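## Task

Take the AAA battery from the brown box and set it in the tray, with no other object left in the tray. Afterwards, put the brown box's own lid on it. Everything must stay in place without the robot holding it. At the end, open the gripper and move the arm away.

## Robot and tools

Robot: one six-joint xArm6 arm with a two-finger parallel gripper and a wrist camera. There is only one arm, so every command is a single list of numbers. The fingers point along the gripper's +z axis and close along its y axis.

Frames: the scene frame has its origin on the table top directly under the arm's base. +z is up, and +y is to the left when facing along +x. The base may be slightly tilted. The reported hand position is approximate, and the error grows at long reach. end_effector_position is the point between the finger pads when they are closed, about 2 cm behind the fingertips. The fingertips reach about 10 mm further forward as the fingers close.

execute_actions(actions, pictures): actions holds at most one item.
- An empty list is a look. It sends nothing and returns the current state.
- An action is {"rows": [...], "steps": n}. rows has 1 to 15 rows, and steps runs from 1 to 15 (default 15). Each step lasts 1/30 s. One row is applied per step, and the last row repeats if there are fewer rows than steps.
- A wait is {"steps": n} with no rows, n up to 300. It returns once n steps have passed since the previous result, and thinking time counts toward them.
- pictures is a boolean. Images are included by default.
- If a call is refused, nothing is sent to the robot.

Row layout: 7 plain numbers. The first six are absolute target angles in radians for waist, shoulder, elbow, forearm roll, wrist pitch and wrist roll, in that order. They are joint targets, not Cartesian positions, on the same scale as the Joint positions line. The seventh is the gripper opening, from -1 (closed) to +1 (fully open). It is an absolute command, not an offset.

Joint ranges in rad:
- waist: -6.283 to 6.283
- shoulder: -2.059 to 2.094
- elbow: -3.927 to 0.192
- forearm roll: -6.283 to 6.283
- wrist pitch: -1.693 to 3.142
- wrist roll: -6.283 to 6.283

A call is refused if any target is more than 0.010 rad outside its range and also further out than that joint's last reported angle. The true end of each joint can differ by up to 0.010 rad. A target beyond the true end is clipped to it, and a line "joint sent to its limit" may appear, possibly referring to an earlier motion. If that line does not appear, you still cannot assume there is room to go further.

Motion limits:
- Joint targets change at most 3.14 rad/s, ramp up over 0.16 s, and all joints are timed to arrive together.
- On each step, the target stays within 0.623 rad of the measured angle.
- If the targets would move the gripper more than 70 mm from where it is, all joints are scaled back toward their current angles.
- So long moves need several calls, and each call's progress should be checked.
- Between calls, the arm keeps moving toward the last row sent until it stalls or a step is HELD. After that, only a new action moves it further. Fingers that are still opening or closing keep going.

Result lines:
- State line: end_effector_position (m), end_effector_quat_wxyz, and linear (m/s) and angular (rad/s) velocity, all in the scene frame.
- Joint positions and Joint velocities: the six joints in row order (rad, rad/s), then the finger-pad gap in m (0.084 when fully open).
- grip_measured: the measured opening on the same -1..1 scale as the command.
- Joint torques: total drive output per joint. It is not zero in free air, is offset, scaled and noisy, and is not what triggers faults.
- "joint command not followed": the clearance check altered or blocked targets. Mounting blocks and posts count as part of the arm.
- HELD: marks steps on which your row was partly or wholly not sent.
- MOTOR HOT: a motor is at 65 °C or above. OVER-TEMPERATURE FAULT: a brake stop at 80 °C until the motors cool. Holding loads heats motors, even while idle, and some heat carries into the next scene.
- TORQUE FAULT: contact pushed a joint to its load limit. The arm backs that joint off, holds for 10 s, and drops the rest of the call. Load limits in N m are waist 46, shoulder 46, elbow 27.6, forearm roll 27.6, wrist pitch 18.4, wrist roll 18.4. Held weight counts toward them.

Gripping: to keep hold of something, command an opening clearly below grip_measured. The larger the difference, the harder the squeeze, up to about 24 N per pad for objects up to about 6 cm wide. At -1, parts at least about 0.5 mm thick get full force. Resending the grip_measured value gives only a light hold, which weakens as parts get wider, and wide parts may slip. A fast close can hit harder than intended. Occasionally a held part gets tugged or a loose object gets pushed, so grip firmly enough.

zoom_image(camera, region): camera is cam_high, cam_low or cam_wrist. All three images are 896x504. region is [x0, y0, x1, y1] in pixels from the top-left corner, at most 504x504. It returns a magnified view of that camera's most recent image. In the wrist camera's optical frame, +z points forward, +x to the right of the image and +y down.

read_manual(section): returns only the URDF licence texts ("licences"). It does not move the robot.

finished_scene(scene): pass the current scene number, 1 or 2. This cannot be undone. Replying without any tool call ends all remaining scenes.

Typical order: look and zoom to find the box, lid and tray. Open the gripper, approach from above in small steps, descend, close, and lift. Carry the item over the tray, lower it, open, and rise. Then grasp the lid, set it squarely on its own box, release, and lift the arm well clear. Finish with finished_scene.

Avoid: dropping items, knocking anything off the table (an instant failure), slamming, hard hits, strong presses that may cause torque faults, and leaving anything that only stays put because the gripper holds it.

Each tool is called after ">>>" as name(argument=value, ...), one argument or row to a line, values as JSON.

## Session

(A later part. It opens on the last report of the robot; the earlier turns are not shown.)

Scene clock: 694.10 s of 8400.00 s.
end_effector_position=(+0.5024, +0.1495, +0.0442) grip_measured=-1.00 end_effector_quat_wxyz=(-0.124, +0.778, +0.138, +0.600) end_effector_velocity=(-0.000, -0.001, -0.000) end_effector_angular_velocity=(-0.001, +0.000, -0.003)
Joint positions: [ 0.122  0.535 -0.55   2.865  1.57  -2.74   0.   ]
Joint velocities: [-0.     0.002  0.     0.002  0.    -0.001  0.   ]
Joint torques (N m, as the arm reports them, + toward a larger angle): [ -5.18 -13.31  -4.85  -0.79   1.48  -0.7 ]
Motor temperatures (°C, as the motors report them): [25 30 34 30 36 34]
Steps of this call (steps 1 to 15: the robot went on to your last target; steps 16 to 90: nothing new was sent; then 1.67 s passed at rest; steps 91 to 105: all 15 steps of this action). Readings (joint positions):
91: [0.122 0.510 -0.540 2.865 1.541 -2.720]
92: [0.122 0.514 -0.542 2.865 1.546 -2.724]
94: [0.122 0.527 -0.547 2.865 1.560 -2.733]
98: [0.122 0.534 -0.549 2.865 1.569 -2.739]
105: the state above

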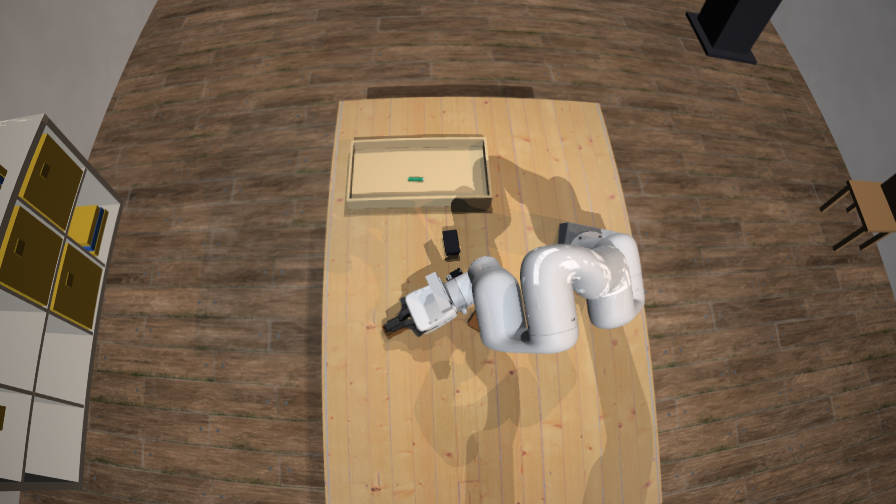

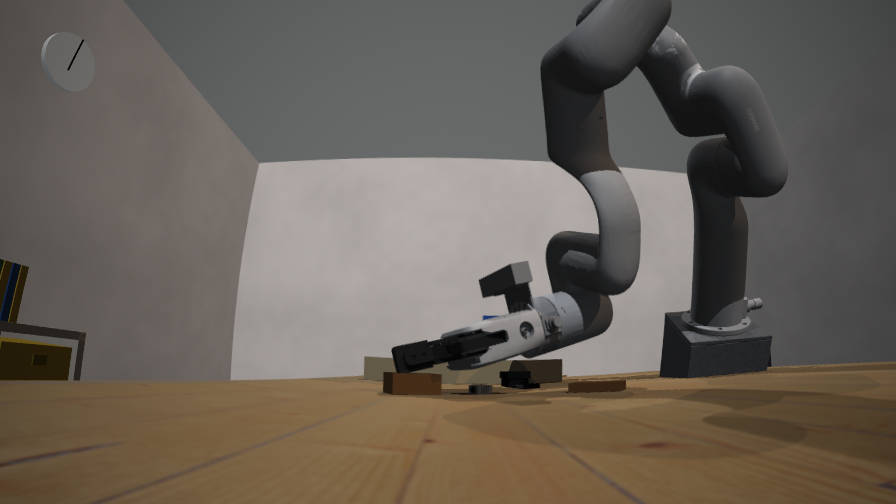

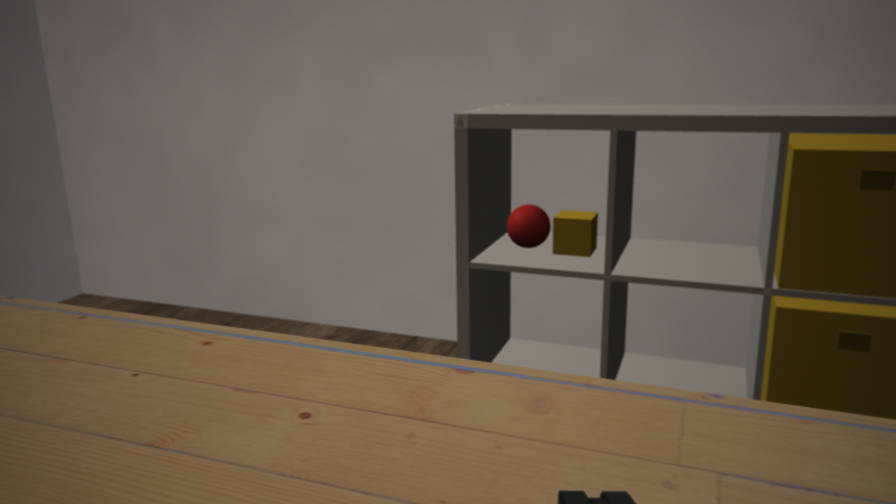

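>>> execute_actions(
  actions=[
    {"rows":[[0.1,0.0,-0.8,2.7,1.3,-2.5,0.3]],"steps":15},
  ],
  pictures=false,
)

>>> execute_actions(
  actions=[
    {"rows":[[0.09,0.0,-0.97,1.6,0.75,-1.6,0.3]],"steps":15},
  ],
  pictures=false,
)

>>> execute_actions(
  actions=[
    {"rows":[[0.0838,0.1712,-0.9681,0.645,0.7526,-0.735,0.3]],"steps":15},
  ],
  pictures=false,
)

>>> execute_actions(
  actions=[
    {"steps":20},
  ],
)

Scene clock: 708.37 s of 8400.00 s.
end_effector_position=(+0.5941, +0.2551, +0.2146) grip_measured=+0.29 end_effector_quat_wxyz=(-0.211, +0.686, +0.189, +0.670) end_effector_velocity=(+0.117, +0.233, +0.432) end_effector_angular_velocity=(+0.173, -0.466, +0.424)
Joint positions: [ 0.108  0.199 -0.708  2.762  1.401 -2.59   0.056]
Joint velocities: [-0.031 -0.744 -0.344 -0.228 -0.374  0.332  0.   ]
Joint torques (N m, as the arm reports them, + toward a larger angle): [ -5.17 -14.47 -14.1   -0.44   1.61  -0.66]
Motor temperatures (°C, as the motors report them): [25 31 34 30 35 34]
Steps of this call (steps 1 to 15: the robot went on to your last target; steps 16 to 90: nothing new was sent; then 10.77 s passed at rest; steps 91 to 105: all 15 steps of this action). Readings (joint positions):
91: [0.122 0.535 -0.550 2.865 1.569 -2.740]
92: [0.122 0.529 -0.552 2.862 1.565 -2.736]
94: [0.120 0.485 -0.569 2.848 1.539 -2.715]
98: [0.115 0.376 -0.625 2.816 1.490 -2.668]
105: the state above

Scene clock: 708.87 s of 8400.00 s.
end_effector_position=(+0.5841, +0.2819, +0.2250) grip_measured=+0.29 end_effector_quat_wxyz=(-0.195, +0.875, +0.270, +0.352) end_effector_velocity=(-0.067, -0.090, -0.072) end_effector_angular_velocity=(-0.931, +0.517, +0.290)
Joint positions: [ 0.09   0.004 -0.963  1.708  0.769 -1.655  0.056]
Joint velocities: [-0.006 -0.043 -0.087 -1.568 -0.28   0.818  0.   ]
Joint torques (N m, as the arm reports them, + toward a larger angle): [ -4.83 -13.99 -18.71   2.59   0.07  -1.31]
Motor temperatures (°C, as the motors report them): [25 31 34 30 35 34]
Steps of this call (steps 1 to 15: all 15 steps of this action). Readings (joint positions):
1: [0.107 0.174 -0.719 2.753 1.388 -2.578]
2: [0.106 0.151 -0.734 2.739 1.368 -2.559]
4: [0.103 0.110 -0.777 2.668 1.287 -2.481]
8: [0.096 0.045 -0.887 2.340 1.001 -2.150]
15: the state above

Scene clock: 709.37 s of 8400.00 s.
end_effector_position=(+0.5061, +0.1685, +0.1054) grip_measured=+0.29 end_effector_quat_wxyz=(-0.030, +0.981, +0.192, +0.025) end_effector_velocity=(-0.108, -0.209, -0.096) end_effector_angular_velocity=(-0.975, +0.613, -0.179)
Joint positions: [ 0.084  0.16  -0.967  0.752  0.753 -0.82   0.056]
Joint velocities: [-0.008  0.188  0.004 -1.533 -0.003  1.205  0.   ]
Joint torques (N m, as the arm reports them, + toward a larger angle): [ -5.7  -18.69 -19.62   2.58  -1.43  -1.27]
Motor temperatures (°C, as the motors report them): [25 31 34 30 35 34]
Steps of this call (steps 1 to 15: all 15 steps of this action). Readings (joint positions):
1: [0.090 0.003 -0.965 1.664 0.762 -1.633]
2: [0.090 0.005 -0.967 1.630 0.758 -1.613]
4: [0.089 0.022 -0.970 1.548 0.755 -1.545]
8: [0.087 0.087 -0.965 1.293 0.755 -1.289]
15: the state above

Scene clock: 710.03 s of 8400.00 s.
end_effector_position=(+0.4998, +0.1545, +0.1005) grip_measured=+0.29 end_effector_quat_wxyz=(+0.001, +0.982, +0.186, +0.000) end_effector_velocity=(+0.000, +0.000, -0.000) end_effector_angular_velocity=(-0.001, +0.001, +0.001)
Joint positions: [ 0.084  0.171 -0.968  0.645  0.753 -0.735  0.056]
Joint velocities: [ 0.001  0.001 -0.001 -0.002  0.     0.001 -0.   ]
Joint torques (N m, as the arm reports them, + toward a larger angle): [ -5.97 -16.01 -17.91  -1.88  -1.28  -0.73]
Motor temperatures (°C, as the motors report them): [25 31 34 30 35 34]
Steps of this call (steps 1 to 20: the robot went on to your last target). Readings (joint positions):
1: [0.084 0.165 -0.967 0.710 0.753 -0.787]
2: [0.084 0.168 -0.967 0.684 0.753 -0.767]
4: [0.084 0.170 -0.968 0.660 0.753 -0.747]
8: [0.084 0.170 -0.969 0.648 0.752 -0.737]
20: the state above

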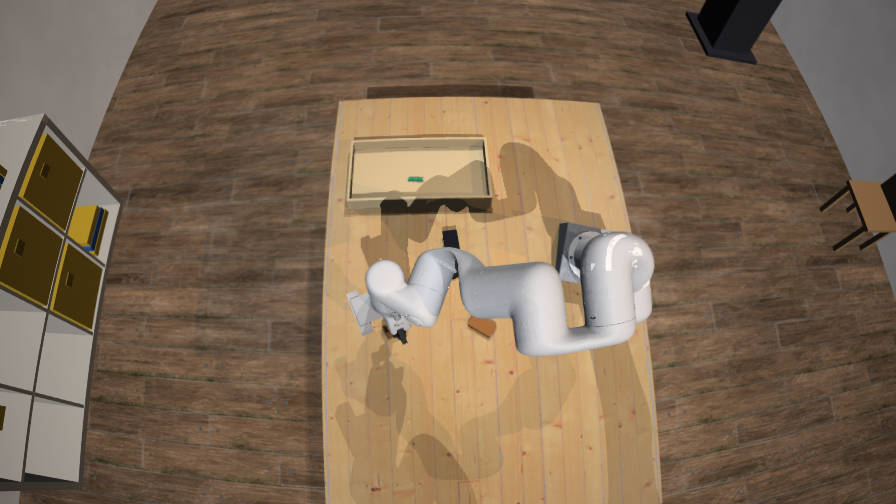

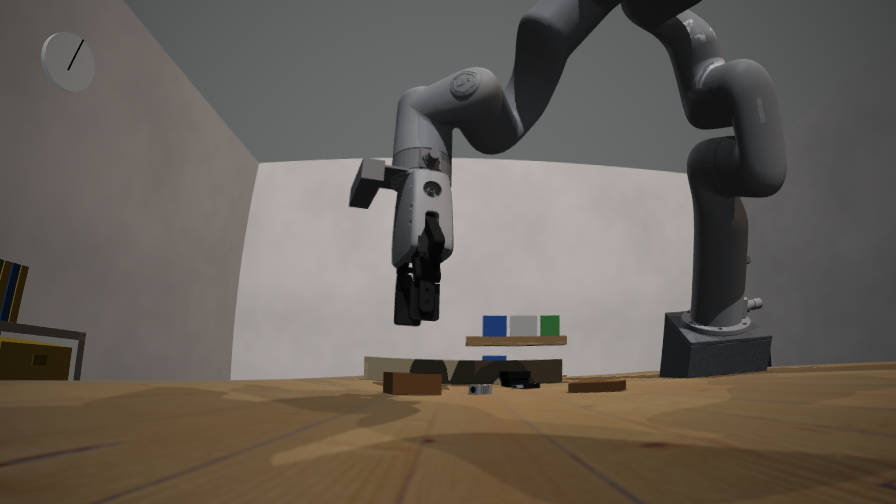

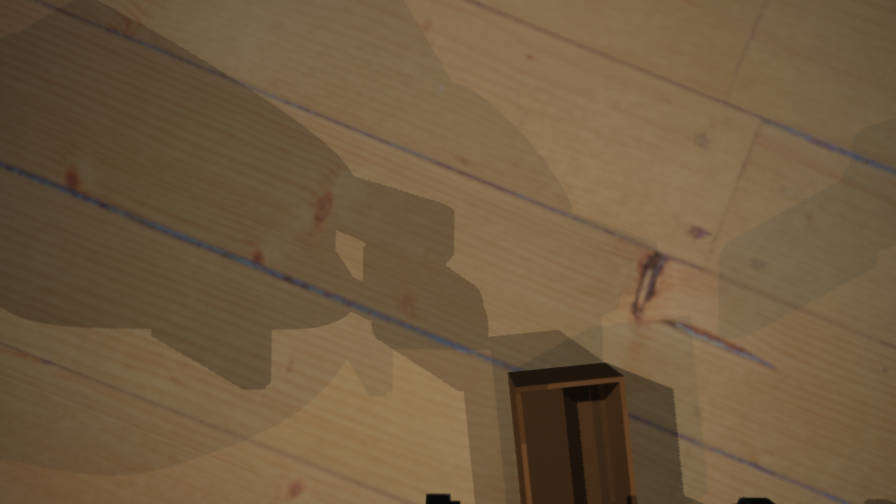

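>>> execute_actions(
  actions=[
    {"rows":[[0.2456,-0.4526,-0.217,0.7655,0.585,0.234,0.3]],"steps":15},
  ],
  pictures=false,
)

>>> execute_actions(
  actions=[
    {"steps":30},
  ],
  pictures=false,
)

>>> execute_actions(
  actions=[
    {"rows":[[0.37,-0.195,-0.273,1.13,0.418,-0.054,0.3]],"steps":15},
  ],
)

Scene clock: 723.27 s of 8400.00 s.
end_effector_position=(+0.3390, +0.1671, +0.1010) grip_measured=+0.29 end_effector_quat_wxyz=(-0.003, +0.986, -0.165, +0.005) end_effector_velocity=(-0.384, -0.074, -0.071) end_effector_angular_velocity=(-0.014, +0.080, -2.034)
Joint positions: [ 0.212 -0.322 -0.384  0.74   0.62  -0.024  0.056]
Joint velocities: [ 0.262 -1.013  1.299  0.196 -0.271  1.997 -0.   ]
Joint torques (N m, as the arm reports them, + toward a larger angle): [ -2.83  -7.93 -15.76  -1.85  -1.37  -1.  ]
Motor temperatures (°C, as the motors report them): [25 31 37 30 34 34]
Steps of this call (steps 1 to 15: the robot went on to your last target; steps 16 to 90: nothing new was sent; then 9.73 s passed at rest; steps 91 to 105: all 15 steps of this action). Readings (joint positions):
91: [0.084 0.171 -0.967 0.645 0.752 -0.734]
92: [0.085 0.165 -0.961 0.647 0.750 -0.726]
94: [0.099 0.110 -0.903 0.658 0.734 -0.667]
98: [0.149 -0.082 -0.698 0.693 0.685 -0.459]
105: the state above

Scene clock: 724.27 s of 8400.00 s.
end_effector_position=(+0.2900, +0.1550, +0.0905) grip_measured=+0.29 end_effector_quat_wxyz=(+0.001, +0.956, -0.292, +0.001) end_effector_velocity=(-0.000, -0.000, -0.000) end_effector_angular_velocity=(+0.000, -0.000, -0.002)
Joint positions: [ 0.246 -0.453 -0.217  0.765  0.585  0.234  0.056]
Joint velocities: [-0.    -0.     0.     0.001 -0.     0.001 -0.   ]
Joint torques (N m, as the arm reports them, + toward a larger angle): [ -1.58  -6.5  -15.24  -1.71  -1.33  -0.7 ]
Motor temperatures (°C, as the motors report them): [25 31 37 30 34 34]
Steps of this call (steps 1 to 30: the robot went on to your last target). Readings (joint positions):
1: [0.220 -0.356 -0.341 0.747 0.611 0.042]
2: [0.228 -0.386 -0.302 0.752 0.604 0.101]
4: [0.239 -0.428 -0.247 0.761 0.593 0.182]
8: [0.244 -0.448 -0.223 0.765 0.586 0.226]
30: the state above
The arm was judged still, so your last target was given up. Only a new action makes it travel on or press farther. Fingers that are still opening or closing keep moving.

Scene clock: 724.77 s of 8400.00 s.
end_effector_position=(+0.2899, +0.1524, +0.0394) grip_measured=+0.29 end_effector_quat_wxyz=(-0.008, +0.957, -0.291, -0.001) end_effector_velocity=(+0.005, +0.001, -0.000) end_effector_angular_velocity=(+0.001, -0.017, +0.004)
Joint positions: [ 0.369 -0.197 -0.273  1.127  0.419 -0.052  0.056]
Joint velocities: [ 0.008  0.009 -0.009  0.031 -0.017 -0.027 -0.   ]
Joint torques (N m, as the arm reports them, + toward a larger angle): [ -2.24  -8.61 -10.19  -1.6   -1.3   -0.66]
Motor temperatures (°C, as the motors report them): [25 31 37 30 34 34]
Steps of this call (steps 1 to 15: all 15 steps of this action). Readings (joint positions):
1: [0.246 -0.452 -0.217 0.766 0.585 0.233]
2: [0.248 -0.448 -0.218 0.774 0.581 0.227]
4: [0.268 -0.409 -0.228 0.832 0.553 0.180]
8: [0.345 -0.245 -0.261 1.055 0.453 0.006]
15: the state above

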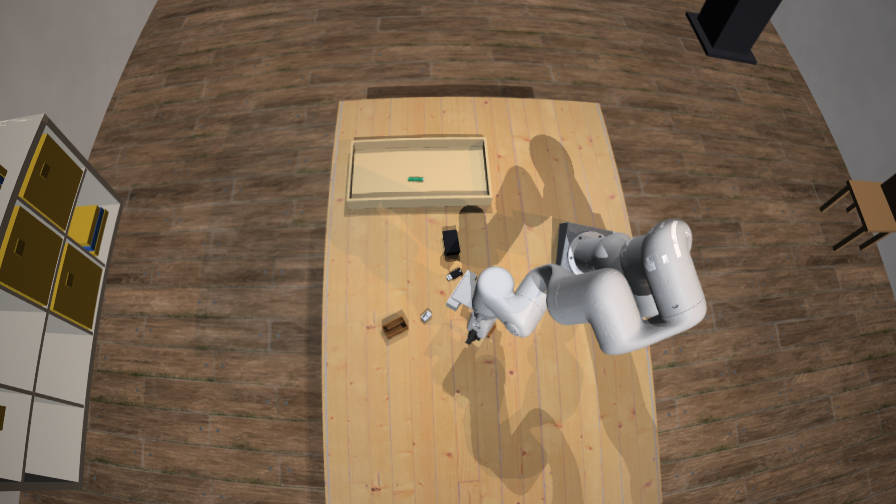

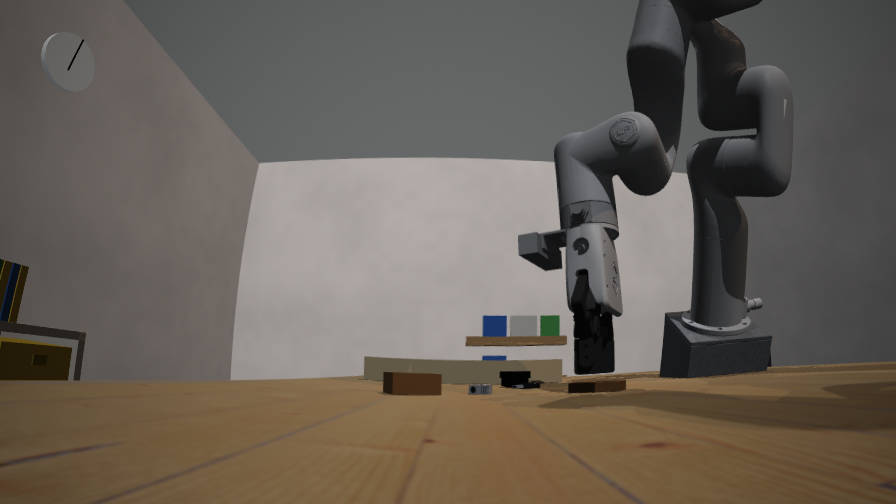

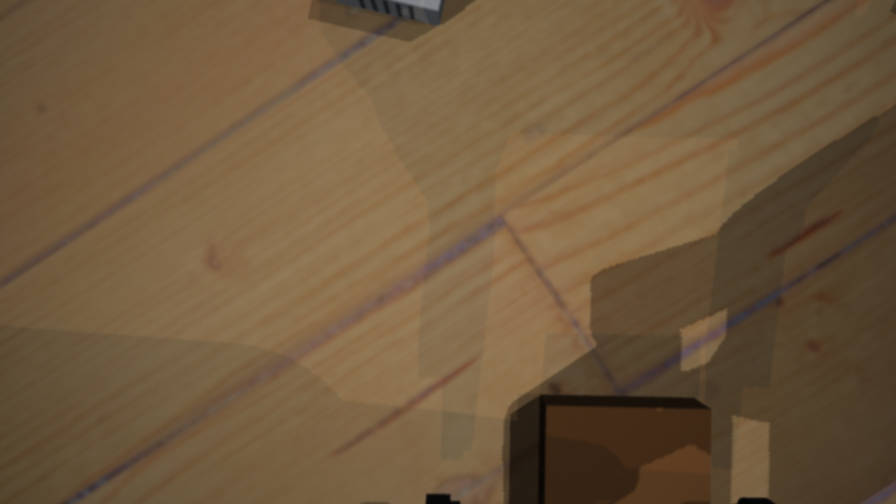

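>>> execute_actions(
  actions=[
    {"rows":[[0.406,-0.121,-0.2886,1.236,0.37,-0.137,0.3]],"steps":12},
  ],
  pictures=false,
)

>>> execute_actions(
  actions=[
    {"rows":[[0.406,-0.121,-0.2886,1.236,0.37,-0.137,0.2],[0.406,-0.121,-0.2886,1.236,0.37,-0.137,0.1],[0.406,-0.121,-0.2886,1.236,0.37,-0.137,0],[0.406,-0.121,-0.2886,1.236,0.37,-0.137,-0.1],[0.406,-0.121,-0.2886,1.236,0.37,-0.137,-0.15],[0.406,-0.121,-0.2886,1.236,0.37,-0.137,-0.2],[0.406,-0.121,-0.2886,1.236,0.37,-0.137,-0.3],[0.406,-0.121,-0.2886,1.236,0.37,-0.137,-0.4],[0.406,-0.121,-0.2886,1.236,0.37,-0.137,-0.5]],"steps":15},
  ],
)

>>> execute_actions(
  actions=[
    {"rows":[[0.37,-0.195,-0.273,1.13,0.418,-0.054,-0.5],[0.37,-0.195,-0.273,1.13,0.418,-0.054,-0.5],[0.37,-0.195,-0.273,1.13,0.418,-0.054,-0.5],[0.37,-0.195,-0.273,1.13,0.418,-0.054,-0.5],[0.2456,-0.4526,-0.217,0.7655,0.585,0.234,-0.5]],"steps":15},
  ],
  pictures=false,
)

>>> execute_actions(
  actions=[
    {"rows":[[0.0838,0.1712,-0.9681,0.645,0.7526,-0.83,-0.5]],"steps":15},
  ],
  pictures=false,
)

>>> execute_actions(
  actions=[
    {"steps":20},
  ],
  pictures=false,
)

>>> execute_actions(
  actions=[
    {"rows":[[0.129,0.291,-0.98,0.732,0.648,-0.902,-0.5]],"steps":15},
  ],
)

>>> zoom_image(
  camera="cam_low",
  region=[350,320,510,410],
)

Scene clock: 743.33 s of 8400.00 s.
end_effector_position=(+0.2853, +0.1450, +0.0238) grip_measured=+0.29 end_effector_quat_wxyz=(+0.002, +0.956, -0.293, +0.002) end_effector_velocity=(+0.002, +0.000, -0.000) end_effector_angular_velocity=(-0.001, -0.007, +0.004)
Joint positions: [ 0.406 -0.122 -0.289  1.235  0.37  -0.136  0.056]
Joint velocities: [ 0.003  0.003 -0.004  0.013 -0.007 -0.012 -0.   ]
Joint torques (N m, as the arm reports them, + toward a larger angle): [-2.33 -8.84 -8.85 -1.77 -1.28 -0.62]
Motor temperatures (°C, as the motors report them): [25 31 36 30 33 34]
Steps of this call (steps 1 to 15: the robot went on to your last target; steps 16 to 90: nothing new was sent; then 15.17 s passed at rest; steps 91 to 102: all 12 steps of this action). Readings (joint positions):
91: [0.370 -0.195 -0.273 1.131 0.418 -0.055]
92: [0.372 -0.190 -0.274 1.138 0.414 -0.061]
94: [0.388 -0.160 -0.282 1.183 0.394 -0.096]
98: [0.404 -0.124 -0.286 1.229 0.374 -0.131]
102: the state above

Scene clock: 743.83 s of 8400.00 s.
end_effector_position=(+0.2853, +0.1449, +0.0237) grip_measured=-0.17 end_effector_quat_wxyz=(+0.002, +0.956, -0.293, +0.002) end_effector_velocity=(+0.000, +0.000, +0.000) end_effector_angular_velocity=(+0.001, -0.001, +0.001)
Joint positions: [ 0.406 -0.121 -0.289  1.236  0.37  -0.137  0.037]
Joint velocities: [-0.    -0.001 -0.001  0.001  0.    -0.002  0.   ]
Joint torques (N m, as the arm reports them, + toward a larger angle): [-2.17 -8.33 -8.78 -1.57 -1.25 -0.73]
Motor temperatures (°C, as the motors report them): [25 31 36 30 33 34]
Steps of this call (steps 1 to 15: all 15 steps of this action). Readings (joint positions):
1: [0.406 -0.122 -0.289 1.235 0.370 -0.136]
2: [0.406 -0.122 -0.289 1.235 0.370 -0.137]
4: [0.406 -0.121 -0.289 1.236 0.370 -0.137]
8: [0.406 -0.121 -0.289 1.236 0.370 -0.137]
15: the state above

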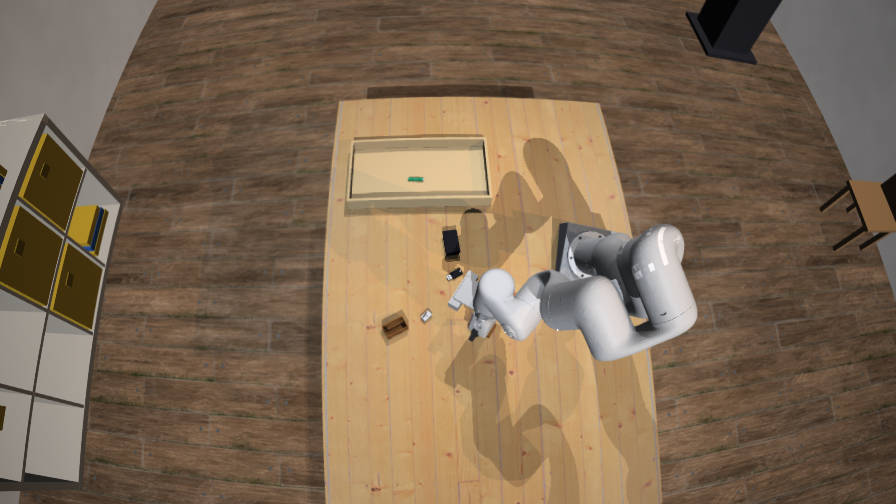

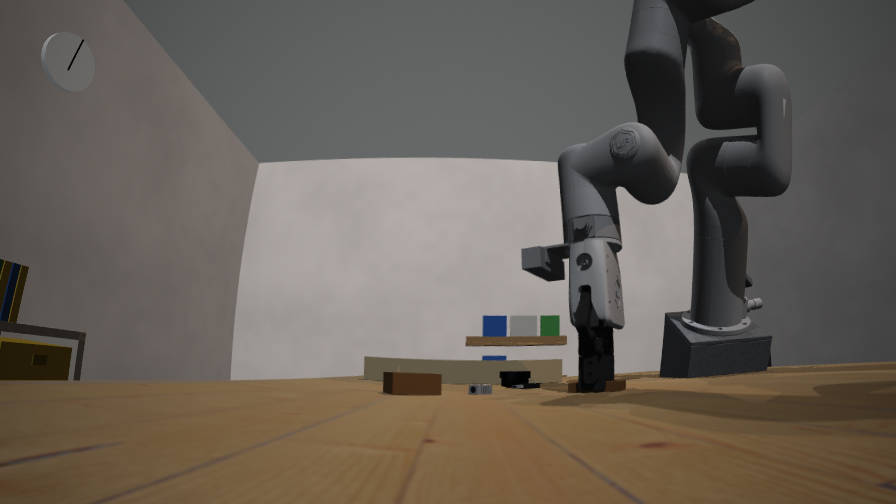

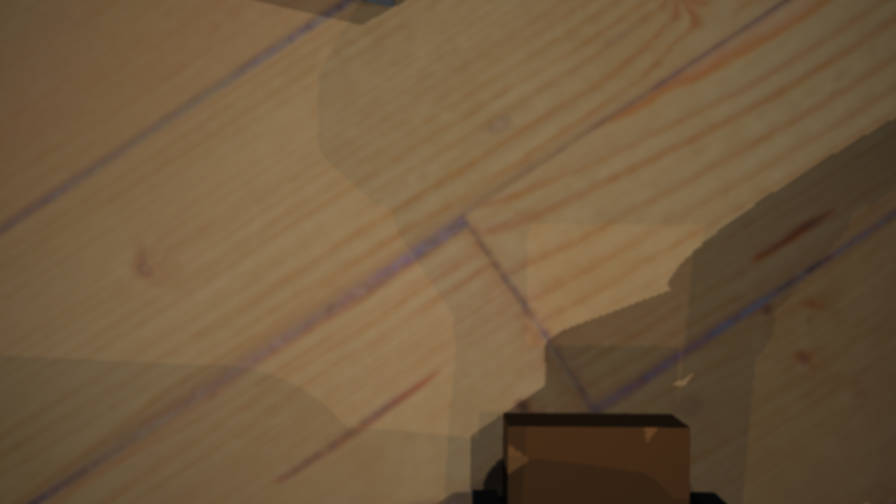

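Scene clock: 744.33 s of 8400.00 s.
end_effector_position=(+0.2915, +0.1560, +0.0896) grip_measured=-0.17 end_effector_quat_wxyz=(-0.002, +0.957, -0.292, +0.002) end_effector_velocity=(-0.032, -0.019, +0.007) end_effector_angular_velocity=(-0.057, +0.082, -0.043)
Joint positions: [ 0.25  -0.445 -0.22   0.78   0.578  0.222  0.037]
Joint velocities: [-0.062 -0.101  0.062 -0.202  0.111  0.172  0.   ]
Joint torques (N m, as the arm reports them, + toward a larger angle): [ -0.87  -4.92 -14.98  -1.    -1.55  -0.94]
Motor temperatures (°C, as the motors report them): [25 30 36 30 33 34]
Steps of this call (steps 1 to 15: all 15 steps of this action). Readings (joint positions):
1: [0.406 -0.122 -0.289 1.235 0.370 -0.136]
2: [0.404 -0.126 -0.287 1.228 0.374 -0.130]
4: [0.388 -0.156 -0.280 1.183 0.395 -0.095]
8: [0.346 -0.244 -0.261 1.056 0.453 0.005]
15: the state above

Scene clock: 744.83 s of 8400.00 s.
end_effector_position=(+0.4526, +0.1623, +0.1004) grip_measured=-0.17 end_effector_quat_wxyz=(-0.000, +0.997, +0.074, -0.004) end_effector_velocity=(+0.366, -0.039, +0.009) end_effector_angular_velocity=(+0.015, -0.067, +2.423)
Joint positions: [ 0.119  0.04  -0.799  0.672  0.716 -0.511  0.037]
Joint velocities: [-0.265  0.995 -1.282 -0.204  0.274 -2.391 -0.   ]
Joint torques (N m, as the arm reports them, + toward a larger angle): [ -5.32 -13.85 -16.27  -1.58  -1.38  -0.67]
Motor temperatures (°C, as the motors report them): [25 30 36 30 33 34]
Steps of this call (steps 1 to 15: all 15 steps of this action). Readings (joint positions):
1: [0.248 -0.447 -0.219 0.775 0.581 0.226]
2: [0.246 -0.442 -0.224 0.770 0.585 0.220]
4: [0.231 -0.388 -0.277 0.758 0.602 0.164]
8: [0.182 -0.198 -0.489 0.721 0.650 -0.045]
15: the state above

Scene clock: 745.50 s of 8400.00 s.
end_effector_position=(+0.4997, +0.1545, +0.1005) grip_measured=-0.17 end_effector_quat_wxyz=(+0.001, +0.973, +0.233, +0.000) end_effector_velocity=(+0.001, +0.000, +0.000) end_effector_angular_velocity=(+0.001, -0.002, -0.001)
Joint positions: [ 0.084  0.171 -0.968  0.645  0.753 -0.83   0.037]
Joint velocities: [-0.001  0.002 -0.004  0.002 -0.    -0.001  0.   ]
Joint torques (N m, as the arm reports them, + toward a larger angle): [ -6.18 -15.99 -17.88  -1.79  -1.34  -0.69]
Motor temperatures (°C, as the motors report them): [25 31 36 30 33 34]
Steps of this call (steps 1 to 20: the robot went on to your last target). Readings (joint positions):
1: [0.110 0.073 -0.841 0.665 0.725 -0.590]
2: [0.102 0.102 -0.879 0.659 0.733 -0.661]
4: [0.090 0.145 -0.934 0.651 0.744 -0.762]
8: [0.085 0.167 -0.962 0.646 0.752 -0.820]
20: the state above

Scene clock: 746.00 s of 8400.00 s.
end_effector_position=(+0.5017, +0.1480, +0.0516) grip_measured=-0.17 end_effector_quat_wxyz=(+0.001, +0.972, +0.234, +0.002) end_effector_velocity=(-0.006, -0.003, -0.007) end_effector_angular_velocity=(-0.002, +0.015, -0.006)
Joint positions: [ 0.129  0.29  -0.981  0.732  0.648 -0.902  0.037]
Joint velocities: [ 0.002  0.008  0.01   0.003 -0.002 -0.002  0.   ]
Joint torques (N m, as the arm reports them, + toward a larger angle): [ -6.41 -16.74 -16.16  -1.79  -1.35  -0.74]
Motor temperatures (°C, as the motors report them): [25 31 36 30 33 34]
Steps of this call (steps 1 to 15: all 15 steps of this action). Readings (joint positions):
1: [0.084 0.171 -0.968 0.646 0.752 -0.830]
2: [0.086 0.177 -0.970 0.651 0.745 -0.835]
4: [0.104 0.221 -0.979 0.686 0.702 -0.864]
8: [0.127 0.289 -0.973 0.726 0.657 -0.897]
15: the state above

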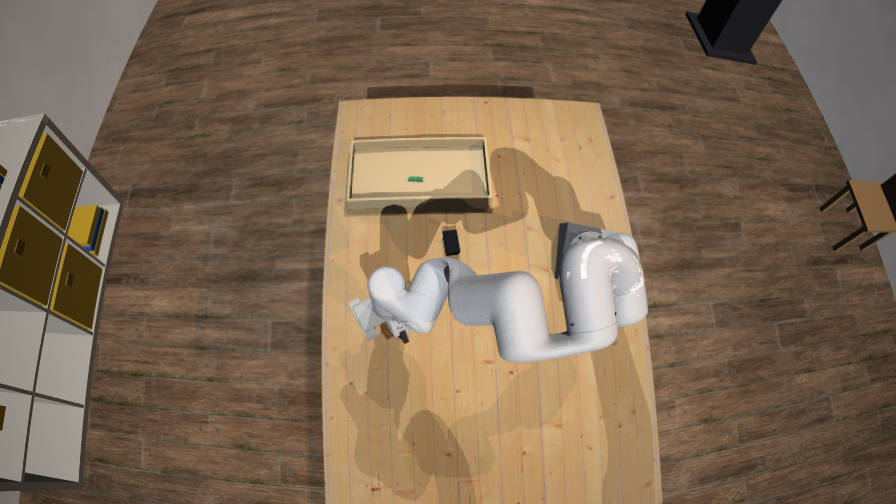

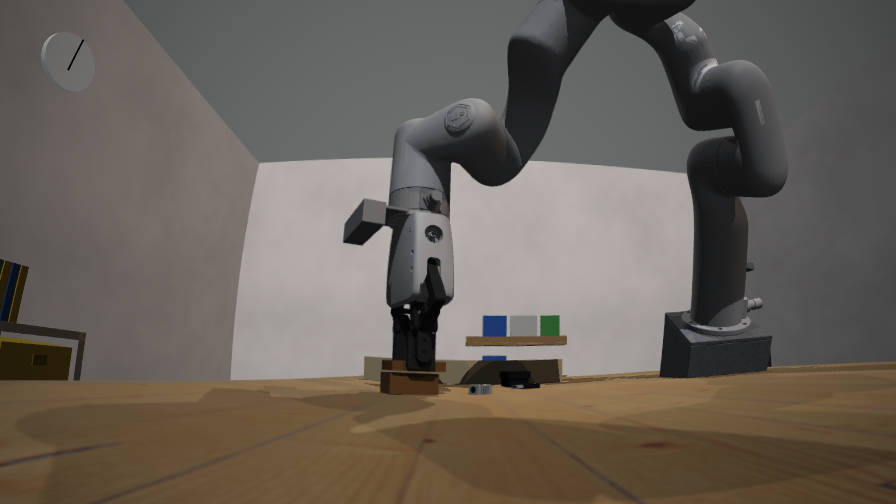

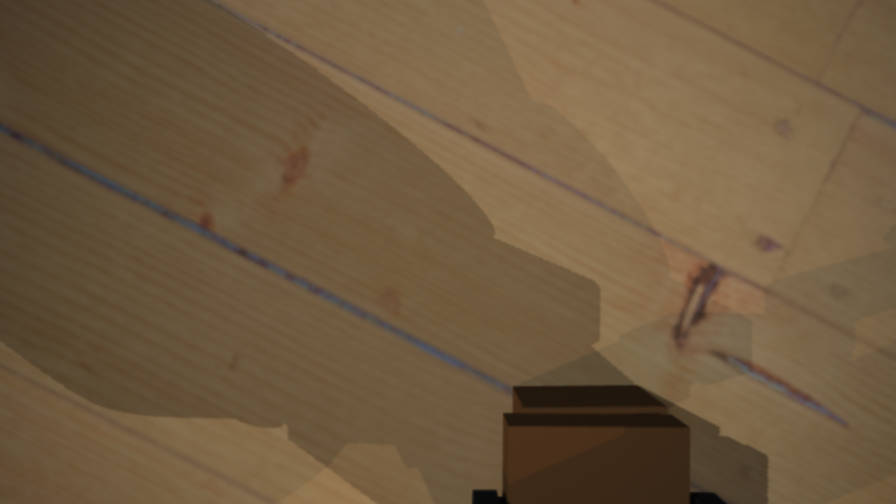

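Region (350, 320, 510, 410) of cam_low's 896x504 image, scaled by 3.150, with more detail than that image has; it fills the top 284 rows of this view, and the rest is white.

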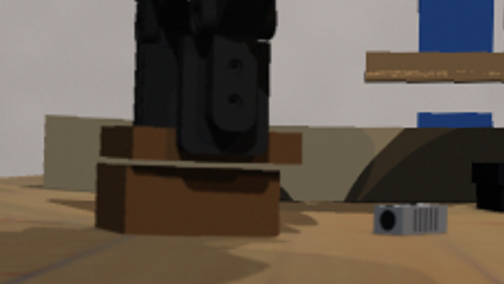

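>>> execute_actions(
  actions=[
    {"rows":[[0.127,0.3015,-0.9965,0.728,0.653,-0.897,-0.5]],"steps":15},
  ],
)

>>> zoom_image(
  camera="cam_low",
  region=[350,320,510,410],
)

Scene clock: 753.53 s of 8400.00 s.
end_effector_position=(+0.5055, +0.1480, +0.0508) grip_measured=-0.17 end_effector_quat_wxyz=(+0.001, +0.972, +0.233, +0.001) end_effector_velocity=(-0.000, +0.000, -0.001) end_effector_angular_velocity=(+0.000, +0.002, -0.000)
Joint positions: [ 0.127  0.301 -0.996  0.728  0.653 -0.897  0.037]
Joint velocities: [ 0.001  0.001 -0.     0.     0.     0.001  0.   ]
Joint torques (N m, as the arm reports them, + toward a larger angle): [ -6.44 -16.92 -16.26  -1.73  -1.35  -0.68]
Motor temperatures (°C, as the motors report them): [25 31 37 30 33 34]
Steps of this call (steps 1 to 15: the robot went on to your last target; steps 16 to 90: nothing new was sent; then 4.03 s passed at rest; steps 91 to 105: all 15 steps of this action). Readings (joint positions):
91: [0.129 0.291 -0.980 0.732 0.648 -0.902]
92: [0.129 0.293 -0.984 0.731 0.649 -0.901]
94: [0.128 0.298 -0.992 0.729 0.651 -0.899]
98: [0.127 0.301 -0.996 0.728 0.653 -0.897]
105: the state above

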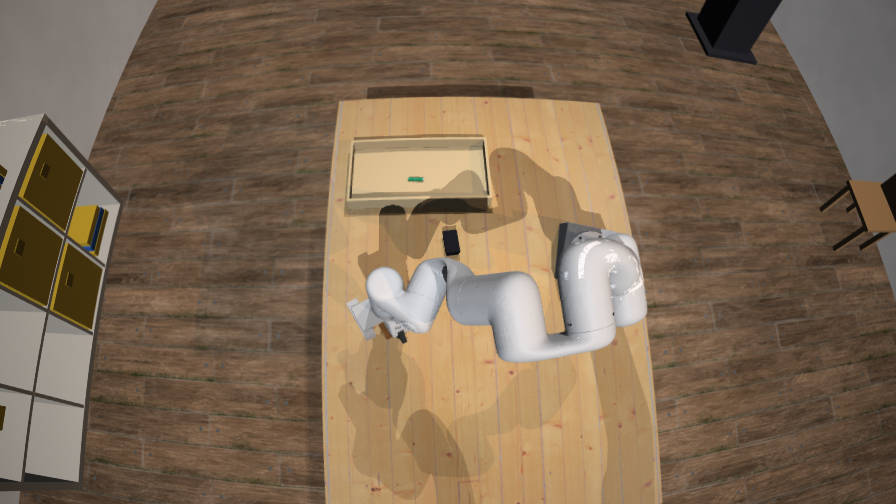

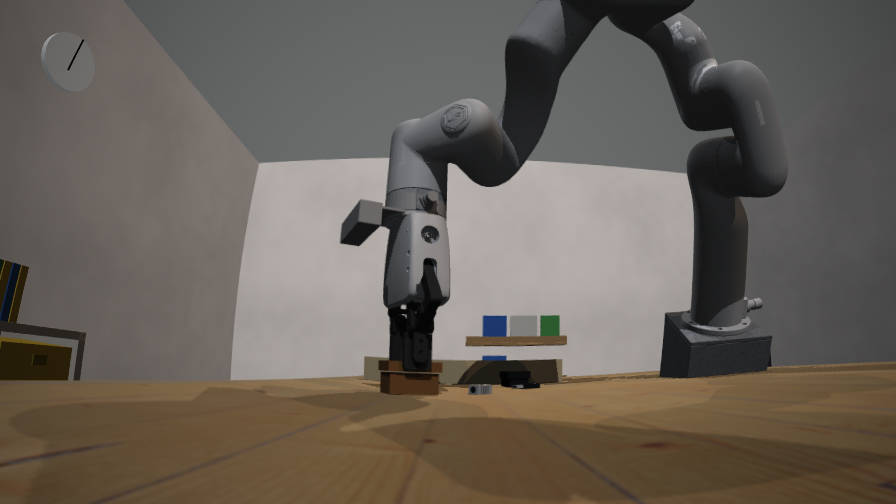

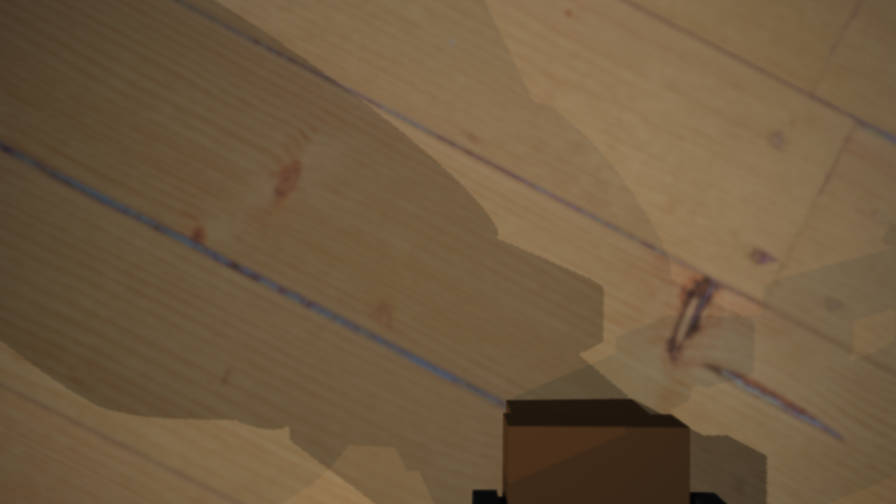

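Region (350, 320, 510, 410) of cam_low's 896x504 image, scaled by 3.150, with more detail than that image has; it fills the top 284 rows of this view, and the rest is white.

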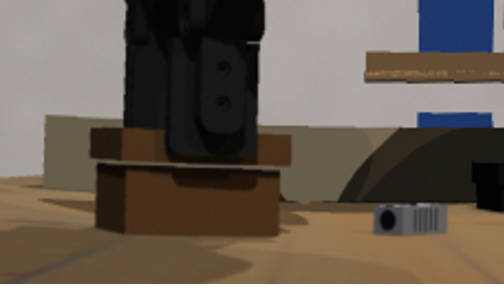

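>>> execute_actions(
  actions=[
    {"rows":[[0.129,0.308,-1.001,0.731,0.65,-0.899,-0.5],[0.131,0.313,-1.002,0.735,0.646,-0.902,-0.5],[0.1335,0.3175,-1.003,0.739,0.642,-0.904,-0.5],[0.136,0.322,-1.0035,0.743,0.639,-0.907,-0.5]],"steps":15},
  ],
)

>>> zoom_image(
  camera="cam_low",
  region=[350,320,510,410],
)

Scene clock: 758.03 s of 8400.00 s.
end_effector_position=(+0.5072, +0.1484, +0.0439) grip_measured=-0.17 end_effector_quat_wxyz=(+0.001, +0.972, +0.234, +0.003) end_effector_velocity=(-0.003, -0.001, -0.003) end_effector_angular_velocity=(-0.001, +0.008, -0.002)
Joint positions: [ 0.135  0.321 -1.004  0.743  0.638 -0.907  0.037]
Joint velocities: [ 0.002  0.004  0.005  0.001 -0.    -0.001 -0.   ]
Joint torques (N m, as the arm reports them, + toward a larger angle): [ -4.32 -13.37 -12.1   -1.16  -0.46  -0.7 ]
Motor temperatures (°C, as the motors report them): [25 31 37 30 33 34]
Steps of this call (steps 1 to 15: the robot went on to your last target; steps 16 to 90: nothing new was sent; then 1.00 s passed at rest; steps 91 to 105: all 15 steps of this action). Readings (joint positions):
91: [0.127 0.302 -0.997 0.728 0.653 -0.897]
92: [0.127 0.303 -0.998 0.729 0.652 -0.898]
94: [0.130 0.310 -1.001 0.733 0.647 -0.901]
98: [0.134 0.319 -1.004 0.741 0.640 -0.906]
105: the state above

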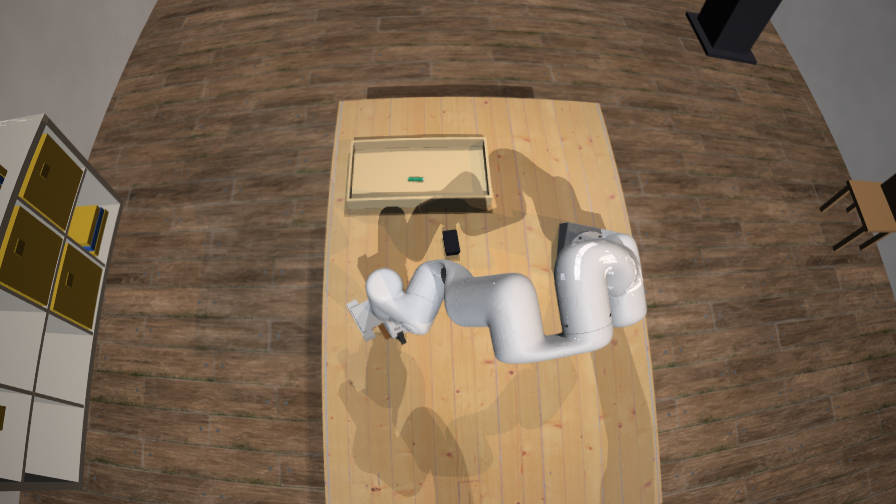

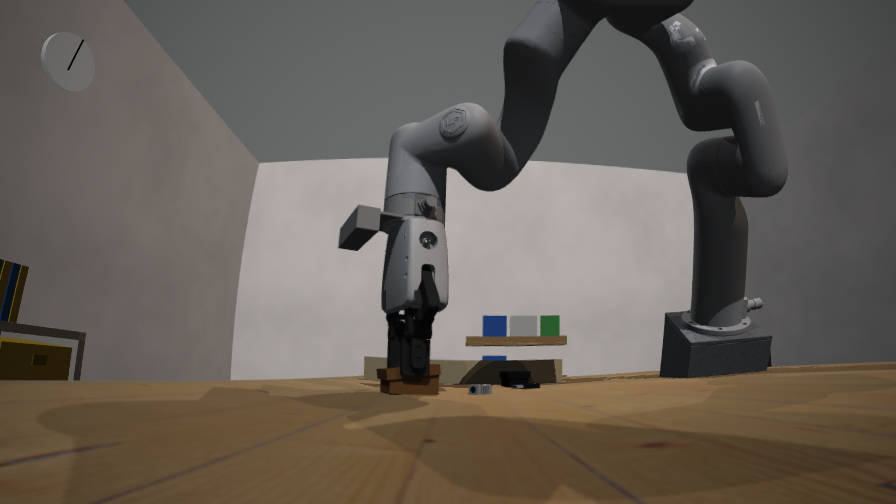

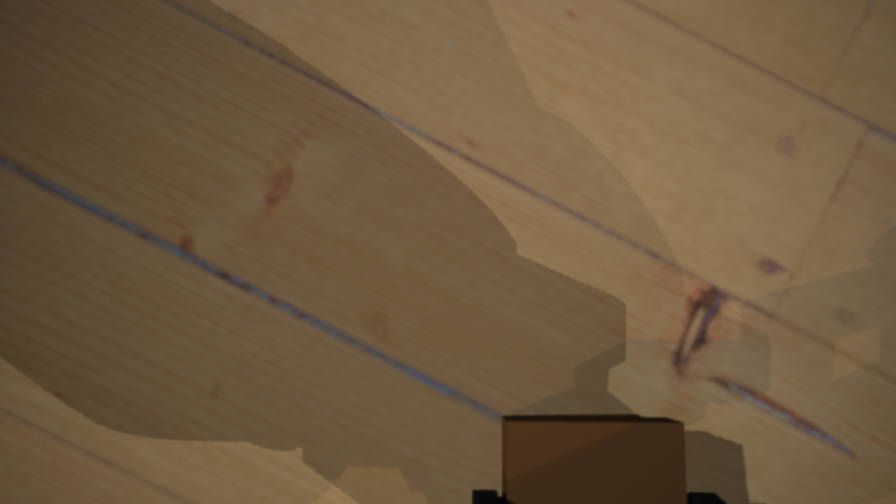

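Region (350, 320, 510, 410) of cam_low's 896x504 image, scaled by 3.150, with more detail than that image has; it fills the top 284 rows of this view, and the rest is white.

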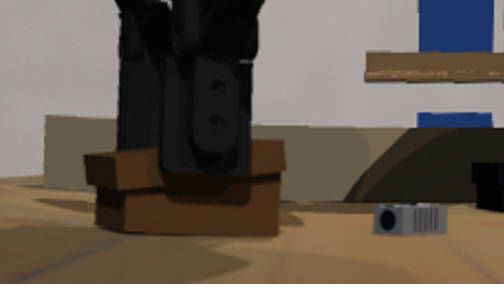

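>>> execute_actions(
  actions=[
    {"rows":[[0.134,0.3135,-0.9945,0.743,0.638,-0.907,-0.5]],"steps":15},
  ],
)

>>> zoom_image(
  camera="cam_low",
  region=[350,320,510,410],
)

Scene clock: 761.17 s of 8400.00 s.
end_effector_position=(+0.5034, +0.1473, +0.0438) grip_measured=-0.17 end_effector_quat_wxyz=(+0.001, +0.973, +0.232, +0.001) end_effector_velocity=(+0.000, -0.000, +0.000) end_effector_angular_velocity=(-0.001, -0.001, +0.002)
Joint positions: [ 0.135  0.315 -0.993  0.743  0.639 -0.907  0.037]
Joint velocities: [ 0.    -0.    -0.    -0.    -0.001 -0.002 -0.   ]
Joint torques (N m, as the arm reports them, + toward a larger angle): [ -5.6  -14.31 -12.88  -1.74  -0.96  -0.73]
Motor temperatures (°C, as the motors report them): [25 31 37 30 33 34]
Steps of this call (steps 1 to 15: the robot went on to your last target; steps 16 to 79: nothing new was sent; steps 80 to 94: all 15 steps of this action). Readings (joint positions):
80: [0.136 0.322 -1.003 0.743 0.639 -0.907]
81: [0.136 0.320 -1.001 0.743 0.639 -0.907]
83: [0.135 0.317 -0.996 0.743 0.639 -0.907]
87: [0.135 0.315 -0.993 0.743 0.639 -0.907]
94: the state above

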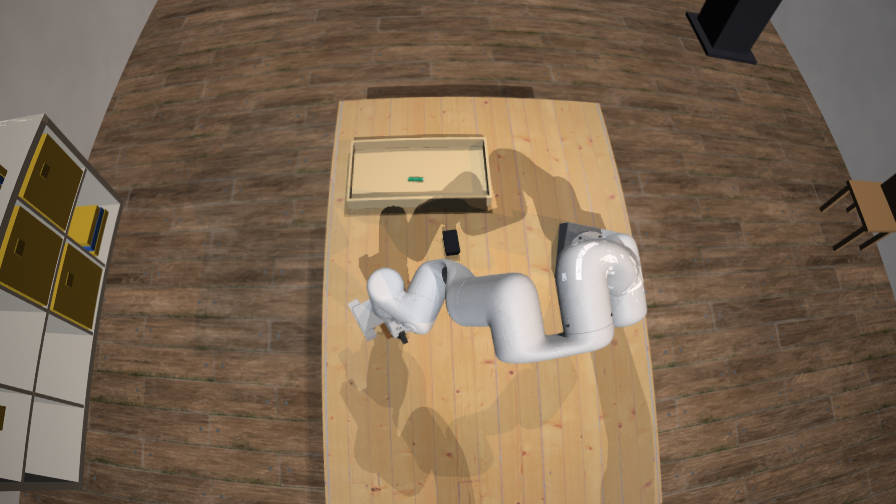

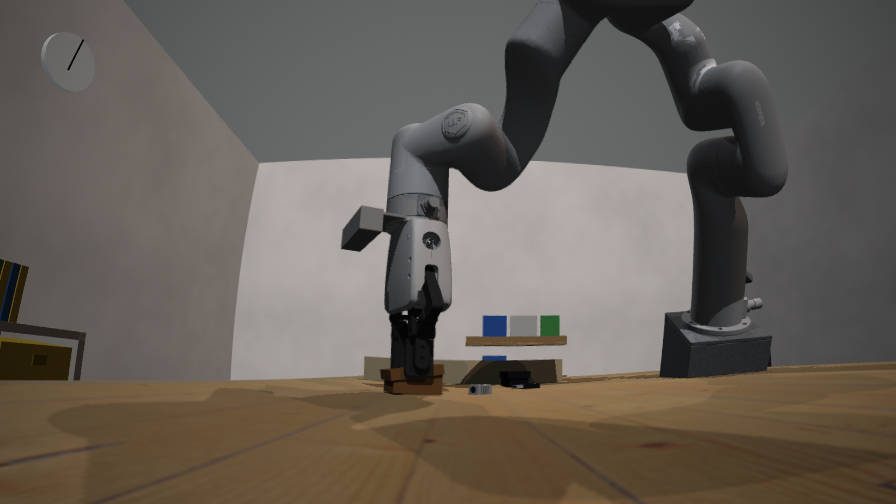

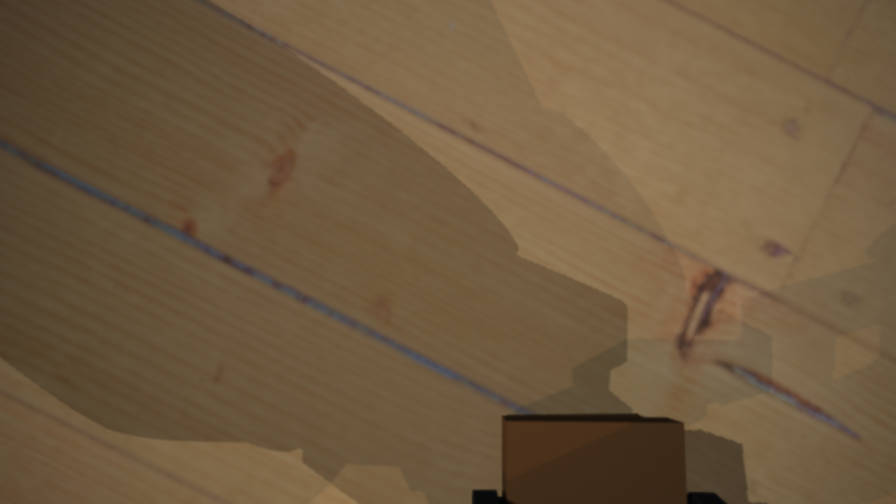

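Region (350, 320, 510, 410) of cam_low's 896x504 image, scaled by 3.150, with more detail than that image has; it fills the top 284 rows of this view, and the rest is white.

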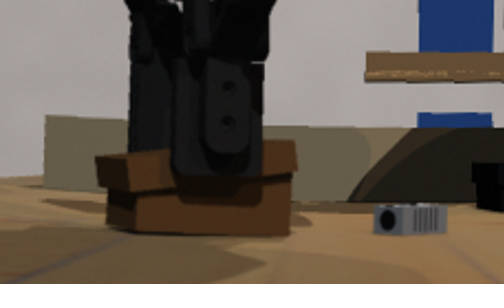

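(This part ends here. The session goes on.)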